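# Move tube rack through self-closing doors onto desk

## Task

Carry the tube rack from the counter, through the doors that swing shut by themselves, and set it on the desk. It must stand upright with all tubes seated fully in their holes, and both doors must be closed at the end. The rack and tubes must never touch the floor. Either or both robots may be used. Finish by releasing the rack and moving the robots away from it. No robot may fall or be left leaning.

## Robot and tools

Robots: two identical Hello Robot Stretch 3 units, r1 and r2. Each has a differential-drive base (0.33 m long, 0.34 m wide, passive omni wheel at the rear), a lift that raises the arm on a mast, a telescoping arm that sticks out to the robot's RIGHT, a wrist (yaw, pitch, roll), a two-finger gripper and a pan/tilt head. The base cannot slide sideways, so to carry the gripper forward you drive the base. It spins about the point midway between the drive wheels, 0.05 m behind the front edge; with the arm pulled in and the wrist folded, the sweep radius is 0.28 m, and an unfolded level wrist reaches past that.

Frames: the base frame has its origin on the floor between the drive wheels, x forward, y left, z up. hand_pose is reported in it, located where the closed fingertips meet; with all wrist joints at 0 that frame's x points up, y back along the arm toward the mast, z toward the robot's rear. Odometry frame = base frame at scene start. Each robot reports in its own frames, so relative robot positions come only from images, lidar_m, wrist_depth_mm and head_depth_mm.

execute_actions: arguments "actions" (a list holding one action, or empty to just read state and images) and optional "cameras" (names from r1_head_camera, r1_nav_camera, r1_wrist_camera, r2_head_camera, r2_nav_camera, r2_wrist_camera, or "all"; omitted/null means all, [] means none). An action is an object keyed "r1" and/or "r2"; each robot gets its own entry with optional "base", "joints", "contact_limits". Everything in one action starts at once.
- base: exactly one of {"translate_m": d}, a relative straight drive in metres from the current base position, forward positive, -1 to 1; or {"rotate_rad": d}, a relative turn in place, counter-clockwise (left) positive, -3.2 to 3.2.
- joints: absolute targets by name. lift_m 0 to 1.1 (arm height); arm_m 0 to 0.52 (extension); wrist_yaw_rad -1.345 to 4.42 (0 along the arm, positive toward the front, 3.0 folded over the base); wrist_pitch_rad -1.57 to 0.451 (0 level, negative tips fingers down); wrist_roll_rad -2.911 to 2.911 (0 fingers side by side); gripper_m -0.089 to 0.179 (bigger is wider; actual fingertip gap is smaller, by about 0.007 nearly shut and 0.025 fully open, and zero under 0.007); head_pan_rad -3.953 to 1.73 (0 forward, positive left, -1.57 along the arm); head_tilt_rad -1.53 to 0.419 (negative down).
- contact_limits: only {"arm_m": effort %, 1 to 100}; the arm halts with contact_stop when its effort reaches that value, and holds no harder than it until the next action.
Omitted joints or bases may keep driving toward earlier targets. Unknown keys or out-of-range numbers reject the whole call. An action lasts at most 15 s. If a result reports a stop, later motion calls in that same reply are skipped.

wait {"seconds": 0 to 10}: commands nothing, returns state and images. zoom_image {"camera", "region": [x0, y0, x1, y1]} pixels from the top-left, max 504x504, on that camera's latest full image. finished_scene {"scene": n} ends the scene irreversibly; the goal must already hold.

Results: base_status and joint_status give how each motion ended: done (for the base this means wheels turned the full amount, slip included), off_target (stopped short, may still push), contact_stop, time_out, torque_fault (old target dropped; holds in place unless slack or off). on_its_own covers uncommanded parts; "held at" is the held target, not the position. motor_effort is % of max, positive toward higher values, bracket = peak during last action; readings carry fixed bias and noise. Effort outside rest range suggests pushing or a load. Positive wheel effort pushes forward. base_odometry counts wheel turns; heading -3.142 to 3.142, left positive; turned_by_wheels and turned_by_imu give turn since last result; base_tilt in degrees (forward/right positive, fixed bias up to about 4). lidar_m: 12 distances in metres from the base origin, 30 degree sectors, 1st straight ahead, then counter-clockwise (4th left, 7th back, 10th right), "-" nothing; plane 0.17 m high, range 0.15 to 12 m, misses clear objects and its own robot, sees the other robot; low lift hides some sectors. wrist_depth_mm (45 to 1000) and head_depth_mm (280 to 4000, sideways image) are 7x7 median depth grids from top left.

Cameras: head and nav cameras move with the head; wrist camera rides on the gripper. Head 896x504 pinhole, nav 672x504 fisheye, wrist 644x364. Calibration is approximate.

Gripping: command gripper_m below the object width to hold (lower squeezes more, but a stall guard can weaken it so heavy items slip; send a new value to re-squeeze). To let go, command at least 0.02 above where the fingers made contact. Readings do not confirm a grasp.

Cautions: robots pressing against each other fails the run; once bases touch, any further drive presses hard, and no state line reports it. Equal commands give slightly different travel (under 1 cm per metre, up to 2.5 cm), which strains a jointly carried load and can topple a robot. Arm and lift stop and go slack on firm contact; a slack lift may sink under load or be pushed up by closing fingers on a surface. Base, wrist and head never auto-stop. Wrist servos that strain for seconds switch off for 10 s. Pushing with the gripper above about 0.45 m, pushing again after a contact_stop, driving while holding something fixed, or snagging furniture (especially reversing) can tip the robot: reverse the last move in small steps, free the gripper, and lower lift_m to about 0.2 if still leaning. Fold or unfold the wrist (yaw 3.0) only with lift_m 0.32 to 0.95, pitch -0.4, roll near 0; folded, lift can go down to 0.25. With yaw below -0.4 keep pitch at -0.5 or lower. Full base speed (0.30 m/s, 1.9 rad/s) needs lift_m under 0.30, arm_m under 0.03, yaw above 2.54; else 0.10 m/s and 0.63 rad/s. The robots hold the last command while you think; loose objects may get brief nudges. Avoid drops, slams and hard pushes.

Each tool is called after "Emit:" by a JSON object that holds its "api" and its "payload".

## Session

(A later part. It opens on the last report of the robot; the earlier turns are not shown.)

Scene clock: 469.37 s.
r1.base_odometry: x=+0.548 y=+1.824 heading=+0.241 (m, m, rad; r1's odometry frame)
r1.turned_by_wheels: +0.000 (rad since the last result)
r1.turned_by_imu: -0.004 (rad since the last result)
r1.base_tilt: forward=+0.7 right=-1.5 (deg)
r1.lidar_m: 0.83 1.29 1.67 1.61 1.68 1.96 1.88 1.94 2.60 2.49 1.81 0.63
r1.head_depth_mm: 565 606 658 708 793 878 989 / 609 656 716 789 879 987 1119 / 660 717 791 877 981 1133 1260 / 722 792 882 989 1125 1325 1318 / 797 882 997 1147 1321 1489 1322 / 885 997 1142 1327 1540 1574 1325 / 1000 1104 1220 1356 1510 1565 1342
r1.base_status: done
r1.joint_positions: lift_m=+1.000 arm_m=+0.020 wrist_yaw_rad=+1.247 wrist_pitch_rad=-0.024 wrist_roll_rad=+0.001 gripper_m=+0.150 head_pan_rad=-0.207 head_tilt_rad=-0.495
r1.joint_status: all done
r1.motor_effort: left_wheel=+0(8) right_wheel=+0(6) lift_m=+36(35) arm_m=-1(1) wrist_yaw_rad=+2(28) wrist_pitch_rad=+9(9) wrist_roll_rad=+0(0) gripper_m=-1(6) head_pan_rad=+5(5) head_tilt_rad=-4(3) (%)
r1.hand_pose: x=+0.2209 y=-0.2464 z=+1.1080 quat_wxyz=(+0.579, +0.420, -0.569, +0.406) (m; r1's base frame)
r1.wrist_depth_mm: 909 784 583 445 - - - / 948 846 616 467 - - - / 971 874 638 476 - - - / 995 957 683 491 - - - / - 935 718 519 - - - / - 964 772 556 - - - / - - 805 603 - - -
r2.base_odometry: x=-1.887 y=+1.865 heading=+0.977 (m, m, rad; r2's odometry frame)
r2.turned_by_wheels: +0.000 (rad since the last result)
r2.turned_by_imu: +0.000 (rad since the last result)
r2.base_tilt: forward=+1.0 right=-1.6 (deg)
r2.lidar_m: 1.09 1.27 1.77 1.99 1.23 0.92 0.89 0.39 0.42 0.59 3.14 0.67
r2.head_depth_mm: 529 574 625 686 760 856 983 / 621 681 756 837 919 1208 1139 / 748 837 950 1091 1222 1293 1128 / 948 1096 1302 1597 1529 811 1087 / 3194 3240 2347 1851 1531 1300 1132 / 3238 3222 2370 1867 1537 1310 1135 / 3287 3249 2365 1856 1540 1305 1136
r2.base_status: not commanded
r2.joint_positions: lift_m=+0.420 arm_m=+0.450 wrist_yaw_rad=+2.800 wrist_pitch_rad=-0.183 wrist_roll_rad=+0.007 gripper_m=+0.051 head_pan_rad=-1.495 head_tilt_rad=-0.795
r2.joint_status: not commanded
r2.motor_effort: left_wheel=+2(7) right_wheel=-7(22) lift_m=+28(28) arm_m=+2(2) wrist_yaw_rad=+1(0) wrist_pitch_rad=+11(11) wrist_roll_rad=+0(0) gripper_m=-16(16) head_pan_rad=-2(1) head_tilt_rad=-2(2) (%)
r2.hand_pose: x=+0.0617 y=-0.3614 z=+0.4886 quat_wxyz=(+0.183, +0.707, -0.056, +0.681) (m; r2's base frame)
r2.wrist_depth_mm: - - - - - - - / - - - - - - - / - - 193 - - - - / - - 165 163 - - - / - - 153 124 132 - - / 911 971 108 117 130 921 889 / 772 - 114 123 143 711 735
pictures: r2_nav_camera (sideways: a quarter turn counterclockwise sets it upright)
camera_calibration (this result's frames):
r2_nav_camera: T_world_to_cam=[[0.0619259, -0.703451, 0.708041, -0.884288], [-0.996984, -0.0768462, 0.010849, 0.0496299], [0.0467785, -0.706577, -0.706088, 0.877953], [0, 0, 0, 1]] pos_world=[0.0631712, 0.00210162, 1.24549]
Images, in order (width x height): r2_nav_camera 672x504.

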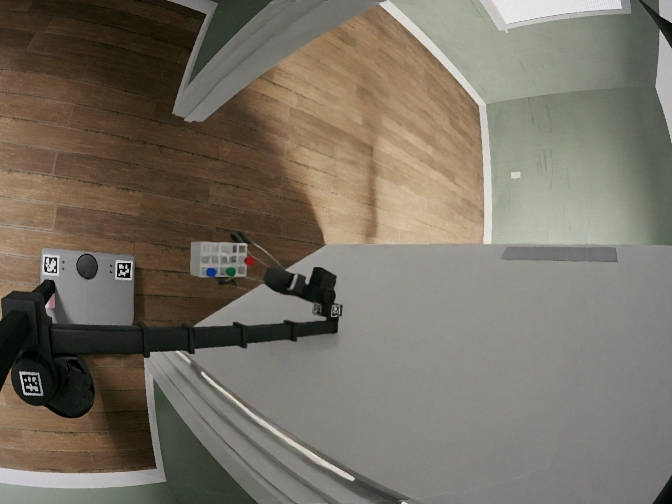

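Emit:
{"api": "execute_actions", "payload": {"actions": [{"r1":{"joints":{"lift_m":0.9,"wrist_pitch_rad":-0.4,"wrist_yaw_rad":3.0,"gripper_m":0.0}}}], "cameras": ["r1_nav_camera"]}}

Emit:
{"api": "execute_actions", "payload": {"actions": [{"r1":{"joints":{"lift_m":0.27},"base":{"rotate_rad":-1.58}}}], "cameras": []}}

Emit:
{"api": "execute_actions", "payload": {"actions": [{"r1":{"base":{"translate_m":0.72}}}], "cameras": []}}

Emit:
{"api": "execute_actions", "payload": {"actions": [{"r1":{"base":{"rotate_rad":1.68},"joints":{"head_tilt_rad":-0.6,"head_pan_rad":0}}}], "cameras": ["r1_nav_camera","r1_head_camera"]}}

Scene clock: 482.37 s.
r1.base_odometry: x=+0.548 y=+1.824 heading=+0.241 (m, m, rad; r1's odometry frame)
r1.turned_by_wheels: +0.000 (rad since the last result)
r1.turned_by_imu: -0.001 (rad since the last result)
r1.base_tilt: forward=+0.8 right=-1.4 (deg)
r1.lidar_m: 0.83 1.29 1.67 1.61 1.68 1.96 1.88 1.94 2.60 2.49 1.81 0.63
r1.head_depth_mm: 565 605 658 713 786 876 986 / 608 659 718 791 881 981 1125 / 659 718 790 880 989 1128 1257 / 722 792 883 996 1134 1324 1315 / 792 878 994 1137 1329 1482 1309 / 884 996 1134 1341 1543 1565 1323 / 993 1109 1216 1357 1523 1577 1326
r1.base_status: not commanded
r1.joint_positions: lift_m=+0.900 arm_m=+0.020 wrist_yaw_rad=+2.997 wrist_pitch_rad=-0.413 wrist_roll_rad=+0.001 gripper_m=+0.000 head_pan_rad=-0.207 head_tilt_rad=-0.495
r1.joint_status: all done
r1.motor_effort: left_wheel=+0(0) right_wheel=+0(0) lift_m=+18(33) arm_m=-1(1) wrist_yaw_rad=+3(4) wrist_pitch_rad=+5(8) wrist_roll_rad=+0(0) gripper_m=-2(82) head_pan_rad=+4(4) head_tilt_rad=-3(3) (%)
r1.hand_pose: x=+0.0112 y=+0.0577 z=+0.9143 quat_wxyz=(+0.195, +0.701, +0.095, +0.680) (m; r1's base frame)
r1.wrist_depth_mm: - - - - - - - / - - - - - - - / - - - - - - - / - - - - - - - / - - - - - - - / - - - - - - - / - - - - - - -
r2.base_odometry: x=-1.887 y=+1.865 heading=+0.977 (m, m, rad; r2's odometry frame)
r2.turned_by_wheels: +0.000 (rad since the last result)
r2.turned_by_imu: +0.000 (rad since the last result)
r2.base_tilt: forward=+1.0 right=-1.7 (deg)
r2.lidar_m: 1.09 1.27 1.78 1.98 1.23 0.91 0.89 0.39 0.42 0.59 3.12 0.67
r2.head_depth_mm: 530 574 624 687 761 852 985 / 621 681 754 838 918 1213 1135 / 749 839 953 1090 1220 1295 1125 / 946 1095 1297 1603 1527 794 1093 / 3160 3215 2371 1855 1528 1303 1136 / 3217 3255 2377 1862 1526 1310 1135 / 3266 3251 2369 1873 1540 1308 1139
r2.base_status: not commanded
r2.joint_positions: lift_m=+0.420 arm_m=+0.450 wrist_yaw_rad=+2.800 wrist_pitch_rad=-0.183 wrist_roll_rad=+0.007 gripper_m=+0.051 head_pan_rad=-1.495 head_tilt_rad=-0.795
r2.joint_status: not commanded
r2.motor_effort: left_wheel=+2(2) right_wheel=-7(6) lift_m=+27(28) arm_m=+1(3) wrist_yaw_rad=+1(1) wrist_pitch_rad=+11(11) wrist_roll_rad=+0(0) gripper_m=-16(16) head_pan_rad=-1(2) head_tilt_rad=-2(2) (%)
r2.hand_pose: x=+0.0617 y=-0.3614 z=+0.4886 quat_wxyz=(+0.183, +0.707, -0.056, +0.681) (m; r2's base frame)
r2.wrist_depth_mm: - - - - - - - / - - - - - - - / - - 194 - - - - / - - 172 162 - - - / - - 153 124 131 - - / 957 984 109 116 130 961 904 / 751 - 115 123 142 697 723
pictures: r1_nav_camera (sideways: a quarter turn counterclockwise sets it upright)
camera_calibration (this result's frames):
r1_nav_camera: T_world_to_cam=[[0.482672, -0.157709, 0.861485, -1.07922], [-0.258135, -0.965574, -0.0321363, 0.0907272], [0.836895, -0.206868, -0.506766, 0.610335], [0, 0, 0, 1]] pos_world=[0.0335432, 0.0436601, 1.24195]
Images, in order (width x height): r1_nav_camera 672x504.

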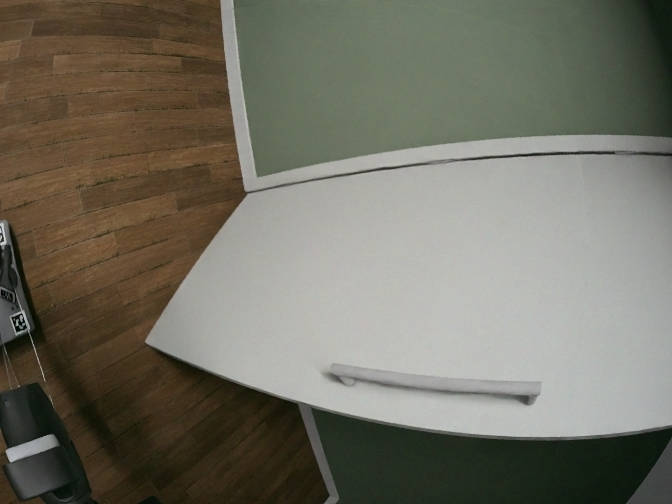

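Scene clock: 488.93 s.
r1.base_odometry: x=+0.548 y=+1.824 heading=-1.339 (m, m, rad; r1's odometry frame)
r1.turned_by_wheels: -1.580 (rad since the last result)
r1.turned_by_imu: -1.578 (rad since the last result)
r1.base_tilt: forward=+0.7 right=-1.5 (deg)
r1.lidar_m: 2.49 1.84 0.63 0.83 1.29 1.67 1.62 1.68 1.98 1.88 1.94 2.59
r1.head_depth_mm: 2431 2721 2961 2409 1856 1545 1302 / 2349 2602 2881 2413 1880 1535 1305 / 2283 2507 2802 2432 1886 1544 1312 / 2256 2515 2778 2469 1895 1549 1305 / 2219 2404 2642 2469 1902 1559 1327 / 2173 2341 2600 2463 1941 1565 1319 / 2096 2266 2508 2513 1943 1576 1322
r1.base_status: done
r1.joint_positions: lift_m=+0.270 arm_m=+0.020 wrist_yaw_rad=+2.997 wrist_pitch_rad=-0.413 wrist_roll_rad=+0.001 gripper_m=+0.000 head_pan_rad=-0.207 head_tilt_rad=-0.495
r1.joint_status: all done
r1.motor_effort: left_wheel=+2(6) right_wheel=-2(4) lift_m=+17(17) arm_m=-1(1) wrist_yaw_rad=+2(2) wrist_pitch_rad=+6(6) wrist_roll_rad=+0(0) gripper_m=-2(3) head_pan_rad=+5(5) head_tilt_rad=-3(3) (%)
r1.hand_pose: x=+0.0111 y=+0.0577 z=+0.2842 quat_wxyz=(+0.195, +0.701, +0.095, +0.680) (m; r1's base frame)
r1.wrist_depth_mm: - - - 886 694 606 - / - - - 965 741 - - / 874 843 874 845 787 815 857 / 682 675 676 673 674 669 677 / 563 558 581 - 558 561 558 / 496 - - - 476 472 470 / - - - - 415 417 412
r2.base_odometry: x=-1.887 y=+1.865 heading=+0.977 (m, m, rad; r2's odometry frame)
r2.turned_by_wheels: +0.000 (rad since the last result)
r2.turned_by_imu: +0.000 (rad since the last result)
r2.base_tilt: forward=+1.0 right=-1.7 (deg)
r2.lidar_m: 1.09 1.27 1.77 1.98 1.23 0.91 0.89 0.39 0.42 0.59 3.12 0.67
r2.head_depth_mm: 531 573 625 687 756 851 983 / 621 682 754 840 917 1208 1140 / 748 839 954 1090 1220 1297 1131 / 948 1099 1306 1603 1534 793 1086 / 3203 3237 2359 1847 1529 1306 1132 / 3231 3251 2360 1861 1538 1305 1138 / 3278 3270 2383 1871 1547 1304 1141
r2.base_status: not commanded
r2.joint_positions: lift_m=+0.420 arm_m=+0.450 wrist_yaw_rad=+2.800 wrist_pitch_rad=-0.183 wrist_roll_rad=+0.007 gripper_m=+0.051 head_pan_rad=-1.495 head_tilt_rad=-0.795
r2.joint_status: not commanded
r2.motor_effort: left_wheel=+2(2) right_wheel=-7(7) lift_m=+28(28) arm_m=+2(3) wrist_yaw_rad=+0(0) wrist_pitch_rad=+11(11) wrist_roll_rad=+0(0) gripper_m=-16(16) head_pan_rad=-2(2) head_tilt_rad=-2(2) (%)
r2.hand_pose: x=+0.0617 y=-0.3614 z=+0.4886 quat_wxyz=(+0.183, +0.707, -0.056, +0.681) (m; r2's base frame)
r2.wrist_depth_mm: - - - - - - - / - - - - - - - / - - 194 - - - - / - - 172 162 - - - / - - 153 124 132 - - / 945 968 109 117 130 921 867 / 753 - 114 124 143 714 713
pictures: none
No camera images: the call's "cameras" was empty. Leave "cameras" out to get every camera's image.

Scene clock: 493.03 s.
r1.base_odometry: x=+0.714 y=+1.124 heading=-1.338 (m, m, rad; r1's odometry frame)
r1.turned_by_wheels: +0.000 (rad since the last result)
r1.turned_by_imu: +0.006 (rad since the last result)
r1.base_tilt: forward=+0.7 right=-1.5 (deg)
r1.lidar_m: 1.77 1.83 1.33 1.27 1.57 1.77 2.33 2.43 1.95 1.86 1.92 1.85
r1.head_depth_mm: 1713 1856 2084 2263 1862 1529 1305 / 1660 1813 2019 2221 1892 1544 1299 / 1614 1757 1962 2189 1891 1545 1311 / 1583 1733 1902 2098 1892 1550 1314 / 1539 1676 1859 2077 1921 1570 1319 / 1513 1634 1806 1997 1922 1563 1330 / 1483 1601 1768 1946 1960 1577 1350
r1.base_status: done
r1.joint_positions: lift_m=+0.270 arm_m=+0.020 wrist_yaw_rad=+2.998 wrist_pitch_rad=-0.413 wrist_roll_rad=+0.001 gripper_m=+0.000 head_pan_rad=-0.207 head_tilt_rad=-0.495
r1.joint_status: not commanded
r1.motor_effort: left_wheel=+1(9) right_wheel=-1(1) lift_m=+17(18) arm_m=-1(1) wrist_yaw_rad=+2(2) wrist_pitch_rad=+5(6) wrist_roll_rad=+0(0) gripper_m=-2(2) head_pan_rad=+5(4) head_tilt_rad=-3(3) (%)
r1.hand_pose: x=+0.0110 y=+0.0577 z=+0.2841 quat_wxyz=(+0.195, +0.701, +0.095, +0.680) (m; r1's base frame)
r1.wrist_depth_mm: 475 - - - - - - / - - - - - - - / 808 797 863 870 860 860 856 / 674 629 684 701 683 682 679 / 564 560 584 - 558 558 555 / 498 - - - 477 474 479 / - - - - 412 410 411
r2.base_odometry: x=-1.887 y=+1.865 heading=+0.977 (m, m, rad; r2's odometry frame)
r2.turned_by_wheels: +0.000 (rad since the last result)
r2.turned_by_imu: +0.000 (rad since the last result)
r2.base_tilt: forward=+0.9 right=-1.6 (deg)
r2.lidar_m: 1.09 1.26 1.77 1.98 1.23 0.91 0.89 0.39 0.42 0.59 1.69 0.67
r2.head_depth_mm: 530 574 625 686 758 850 984 / 620 680 754 842 918 1205 1138 / 749 840 955 1093 1222 1295 1132 / 944 1101 1298 1599 1529 792 1087 / 3151 2913 1982 1873 1526 1305 1132 / 3241 3241 2368 1863 1536 1303 1134 / 3284 3233 2383 1868 1539 1308 1140
r2.base_status: not commanded
r2.joint_positions: lift_m=+0.420 arm_m=+0.450 wrist_yaw_rad=+2.800 wrist_pitch_rad=-0.183 wrist_roll_rad=+0.007 gripper_m=+0.051 head_pan_rad=-1.495 head_tilt_rad=-0.795
r2.joint_status: not commanded
r2.motor_effort: left_wheel=+2(2) right_wheel=-7(7) lift_m=+28(28) arm_m=+1(2) wrist_yaw_rad=+0(1) wrist_pitch_rad=+11(11) wrist_roll_rad=+0(0) gripper_m=-16(16) head_pan_rad=-3(2) head_tilt_rad=-2(2) (%)
r2.hand_pose: x=+0.0617 y=-0.3614 z=+0.4886 quat_wxyz=(+0.183, +0.707, -0.056, +0.681) (m; r2's base frame)
r2.wrist_depth_mm: - - - - - - - / - - - - - - - / - - 193 - - - - / - - 171 163 - - - / - - 153 124 132 - - / 925 932 108 116 130 923 888 / 751 - 114 123 142 713 730
pictures: none
No camera images: the call's "cameras" was empty. Leave "cameras" out to get every camera's image.

Scene clock: 495.23 s.
r1.base_odometry: x=+0.714 y=+1.124 heading=+0.341 (m, m, rad; r1's odometry frame)
r1.turned_by_wheels: +1.680 (rad since the last result)
r1.turned_by_imu: +1.668 (rad since the last result)
r1.base_tilt: forward=+0.8 right=-1.6 (deg)
r1.lidar_m: 1.27 0.57 1.97 2.33 2.46 1.90 1.86 1.98 1.80 1.77 1.67 1.29
r1.head_depth_mm: 1086 1199 1354 1554 1664 1432 1230 / 1128 1229 1378 1545 1680 1443 1233 / 3169 3548 2749 2097 1707 1446 1244 / 3287 3528 2764 2124 1719 1440 1245 / 3277 3587 2807 2062 1726 1460 1249 / 3268 3557 2694 1889 1731 1457 1208 / 3208 3315 2521 1893 1705 1362 1259
r1.base_status: done
r1.joint_positions: lift_m=+0.270 arm_m=+0.020 wrist_yaw_rad=+2.998 wrist_pitch_rad=-0.413 wrist_roll_rad=+0.001 gripper_m=+0.000 head_pan_rad=-0.007 head_tilt_rad=-0.593
r1.joint_status: all done
r1.motor_effort: left_wheel=-2(9) right_wheel=+2(8) lift_m=+17(17) arm_m=-2(1) wrist_yaw_rad=+1(1) wrist_pitch_rad=+5(5) wrist_roll_rad=+0(0) gripper_m=-2(2) head_pan_rad=+4(27) head_tilt_rad=-5(17) (%)
r1.hand_pose: x=+0.0110 y=+0.0577 z=+0.2841 quat_wxyz=(+0.195, +0.701, +0.095, +0.680) (m; r1's base frame)
r1.wrist_depth_mm: - - - - - - - / - - - - - - - / 852 856 857 858 846 868 863 / 675 677 678 684 675 669 657 / 561 561 581 - 559 549 542 / 489 - - - 474 474 476 / - - - - 410 413 415
r2.base_odometry: x=-1.887 y=+1.865 heading=+0.977 (m, m, rad; r2's odometry frame)
r2.turned_by_wheels: +0.000 (rad since the last result)
r2.turned_by_imu: +0.000 (rad since the last result)
r2.base_tilt: forward=+0.9 right=-1.6 (deg)
r2.lidar_m: 1.09 1.27 1.77 1.98 1.23 0.92 0.89 0.39 0.42 0.59 1.70 0.67
r2.head_depth_mm: 530 573 624 684 760 851 984 / 621 681 754 839 918 1204 1136 / 749 841 951 1093 1219 1296 1127 / 943 1097 1297 1611 1528 791 1091 / 3141 3218 2042 1862 1531 1303 1131 / 3205 3206 2256 1868 1534 1302 1134 / 3318 3236 2355 1859 1536 1303 1139
r2.base_status: not commanded
r2.joint_positions: lift_m=+0.420 arm_m=+0.450 wrist_yaw_rad=+2.800 wrist_pitch_rad=-0.183 wrist_roll_rad=+0.007 gripper_m=+0.051 head_pan_rad=-1.495 head_tilt_rad=-0.795
r2.joint_status: not commanded
r2.motor_effort: left_wheel=+2(2) right_wheel=-7(6) lift_m=+28(28) arm_m=+2(2) wrist_yaw_rad=+0(0) wrist_pitch_rad=+11(11) wrist_roll_rad=+0(0) gripper_m=-17(16) head_pan_rad=-1(2) head_tilt_rad=-2(2) (%)
r2.hand_pose: x=+0.0617 y=-0.3614 z=+0.4886 quat_wxyz=(+0.183, +0.707, -0.056, +0.681) (m; r2's base frame)
r2.wrist_depth_mm: - - - - - - - / - - - - - - - / - - 194 - - - - / - - 173 163 - - - / - - 153 125 132 - - / 920 973 109 116 130 921 905 / 750 - 114 123 142 714 732
pictures: r1_head_camera (sideways: a quarter turn clockwise sets it upright), r1_nav_camera (sideways: a quarter turn counterclockwise sets it upright)
camera_calibration (this result's frames):
r1_head_camera: T_world_to_cam=[[-0.584679, 0.0347365, -0.810521, 1.07926], [0.0169344, 0.999388, 0.030615, -0.0392706], [0.811088, 0.00417423, -0.584909, 0.71548], [0, 0, 0, 1]] pos_world=[0.0513657, -0.00122958, 1.29445]
r1_nav_camera: T_world_to_cam=[[0.586263, -0.0592462, 0.807952, -1.01005], [-0.0640471, -0.99759, -0.0266786, 0.0824342], [0.807585, -0.0361063, -0.588644, 0.717041], [0, 0, 0, 1]] pos_world=[0.0183644, 0.0482835, 1.24036]
Images, in order (width x height): r1_head_camera 896x504, r1_nav_camera 672x504.

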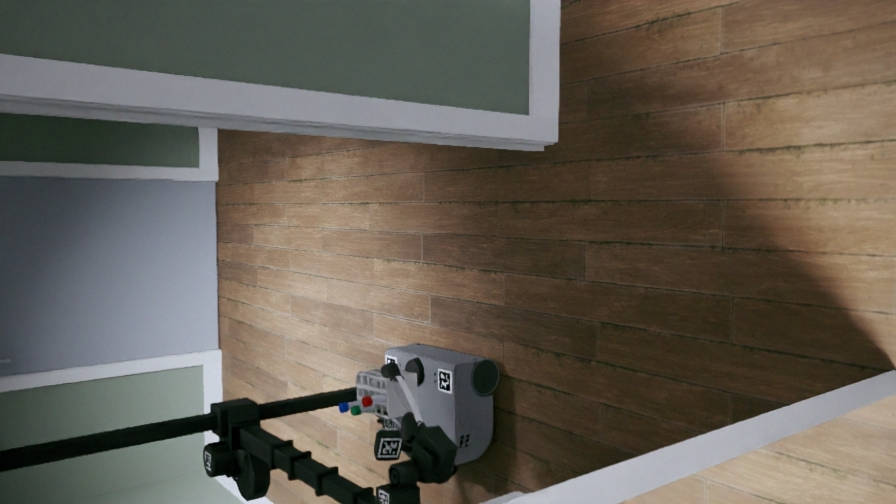

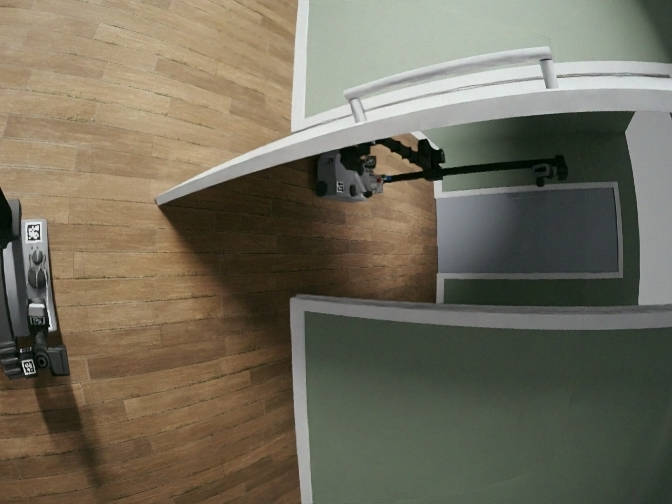

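Emit:
{"api": "execute_actions", "payload": {"actions": [{"r1":{"base":{"translate_m":0.8}}}], "cameras": ["r1_nav_camera","r1_head_camera"]}}

Scene clock: 506.17 s.
r1.base_odometry: x=+1.468 y=+1.392 heading=+0.341 (m, m, rad; r1's odometry frame)
r1.turned_by_wheels: +0.000 (rad since the last result)
r1.turned_by_imu: +0.006 (rad since the last result)
r1.base_tilt: forward=+0.7 right=-1.5 (deg)
r1.lidar_m: 2.82 0.89 0.42 0.32 0.32 0.34 2.66 2.41 1.87 1.39 0.62 0.52
r1.head_depth_mm: 2453 2725 2718 2092 1699 1342 973 / 2448 2762 2731 2086 1700 1435 1239 / 2494 2799 2766 2106 1720 1426 1242 / 2534 2793 2763 2135 1717 1443 1249 / 2535 2800 2815 2134 1734 1447 1260 / 2570 2858 2836 2141 1758 1356 1253 / 2551 2845 2866 1276 1472 879 1211
r1.base_status: done
r1.joint_positions: lift_m=+0.270 arm_m=+0.020 wrist_yaw_rad=+2.998 wrist_pitch_rad=-0.413 wrist_roll_rad=+0.001 gripper_m=+0.000 head_pan_rad=-0.007 head_tilt_rad=-0.593
r1.joint_status: not commanded
r1.motor_effort: left_wheel=-2(7) right_wheel=+2(8) lift_m=+17(17) arm_m=-1(1) wrist_yaw_rad=+1(2) wrist_pitch_rad=+5(5) wrist_roll_rad=+0(0) gripper_m=-2(2) head_pan_rad=+4(4) head_tilt_rad=-4(4) (%)
r1.hand_pose: x=+0.0110 y=+0.0577 z=+0.2841 quat_wxyz=(+0.195, +0.701, +0.095, +0.680) (m; r1's base frame)
r1.wrist_depth_mm: 273 - 356 420 516 657 - / 291 - 385 457 579 770 - / 310 337 423 506 645 811 758 / 328 367 473 566 668 671 680 / 353 404 510 - 555 561 559 / 386 - - - 474 474 473 / - - - - 413 417 413
r2.base_odometry: x=-1.887 y=+1.865 heading=+0.977 (m, m, rad; r2's odometry frame)
r2.turned_by_wheels: +0.000 (rad since the last result)
r2.turned_by_imu: +0.000 (rad since the last result)
r2.base_tilt: forward=+0.9 right=-1.7 (deg)
r2.lidar_m: 1.09 1.27 1.77 1.99 1.23 0.92 0.89 0.39 0.42 0.59 0.90 0.67
r2.head_depth_mm: 531 572 623 686 761 853 984 / 620 680 756 839 917 1213 1137 / 750 839 951 1089 1218 1295 1131 / 947 1097 1306 1561 1495 793 1093 / 3009 2908 1306 1304 1423 1300 1136 / 3214 3220 2342 1328 1450 1303 1134 / 3305 3253 2380 1712 1537 1308 1138
r2.base_status: not commanded
r2.joint_positions: lift_m=+0.420 arm_m=+0.450 wrist_yaw_rad=+2.800 wrist_pitch_rad=-0.183 wrist_roll_rad=+0.007 gripper_m=+0.051 head_pan_rad=-1.495 head_tilt_rad=-0.795
r2.joint_status: not commanded
r2.motor_effort: left_wheel=+2(2) right_wheel=-7(7) lift_m=+27(28) arm_m=+2(2) wrist_yaw_rad=+0(0) wrist_pitch_rad=+11(11) wrist_roll_rad=+0(0) gripper_m=-16(16) head_pan_rad=-2(3) head_tilt_rad=-2(2) (%)
r2.hand_pose: x=+0.0617 y=-0.3614 z=+0.4886 quat_wxyz=(+0.183, +0.707, -0.056, +0.681) (m; r2's base frame)
r2.wrist_depth_mm: - - - - - - - / - - - - - - - / - - 194 - - - - / - - 172 163 - - - / - - 154 124 132 - - / 941 991 109 116 130 946 886 / 768 - 114 124 143 713 723
pictures: r1_head_camera (sideways: a quarter turn clockwise sets it upright), r1_nav_camera (sideways: a quarter turn counterclockwise sets it upright)
camera_calibration (this result's frames):
r1_head_camera: T_world_to_cam=[[-0.585122, 0.0347184, -0.810202, 1.07884], [0.0169148, 0.999388, 0.0306096, -0.0392634], [0.810769, 0.00420593, -0.585351, 0.716057], [0, 0, 0, 1]] pos_world=[0.0513617, -0.0012279, 1.29443]
r1_nav_camera: T_world_to_cam=[[0.586705, -0.0592279, 0.807632, -1.00964], [-0.0640254, -0.997592, -0.0266474, 0.0823935], [0.807266, -0.0360747, -0.589085, 0.717616], [0, 0, 0, 1]] pos_world=[0.018329, 0.0482841, 1.24035]
Images, in order (width x height): r1_head_camera 896x504, r1_nav_camera 672x504.

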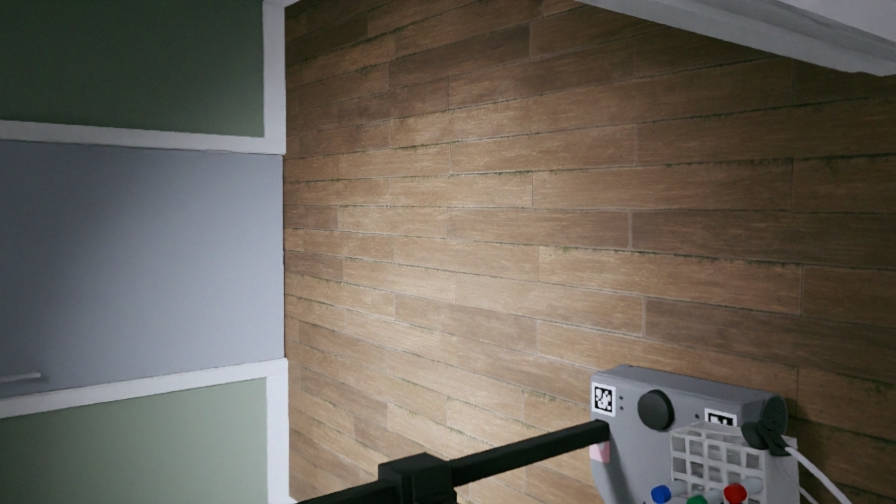

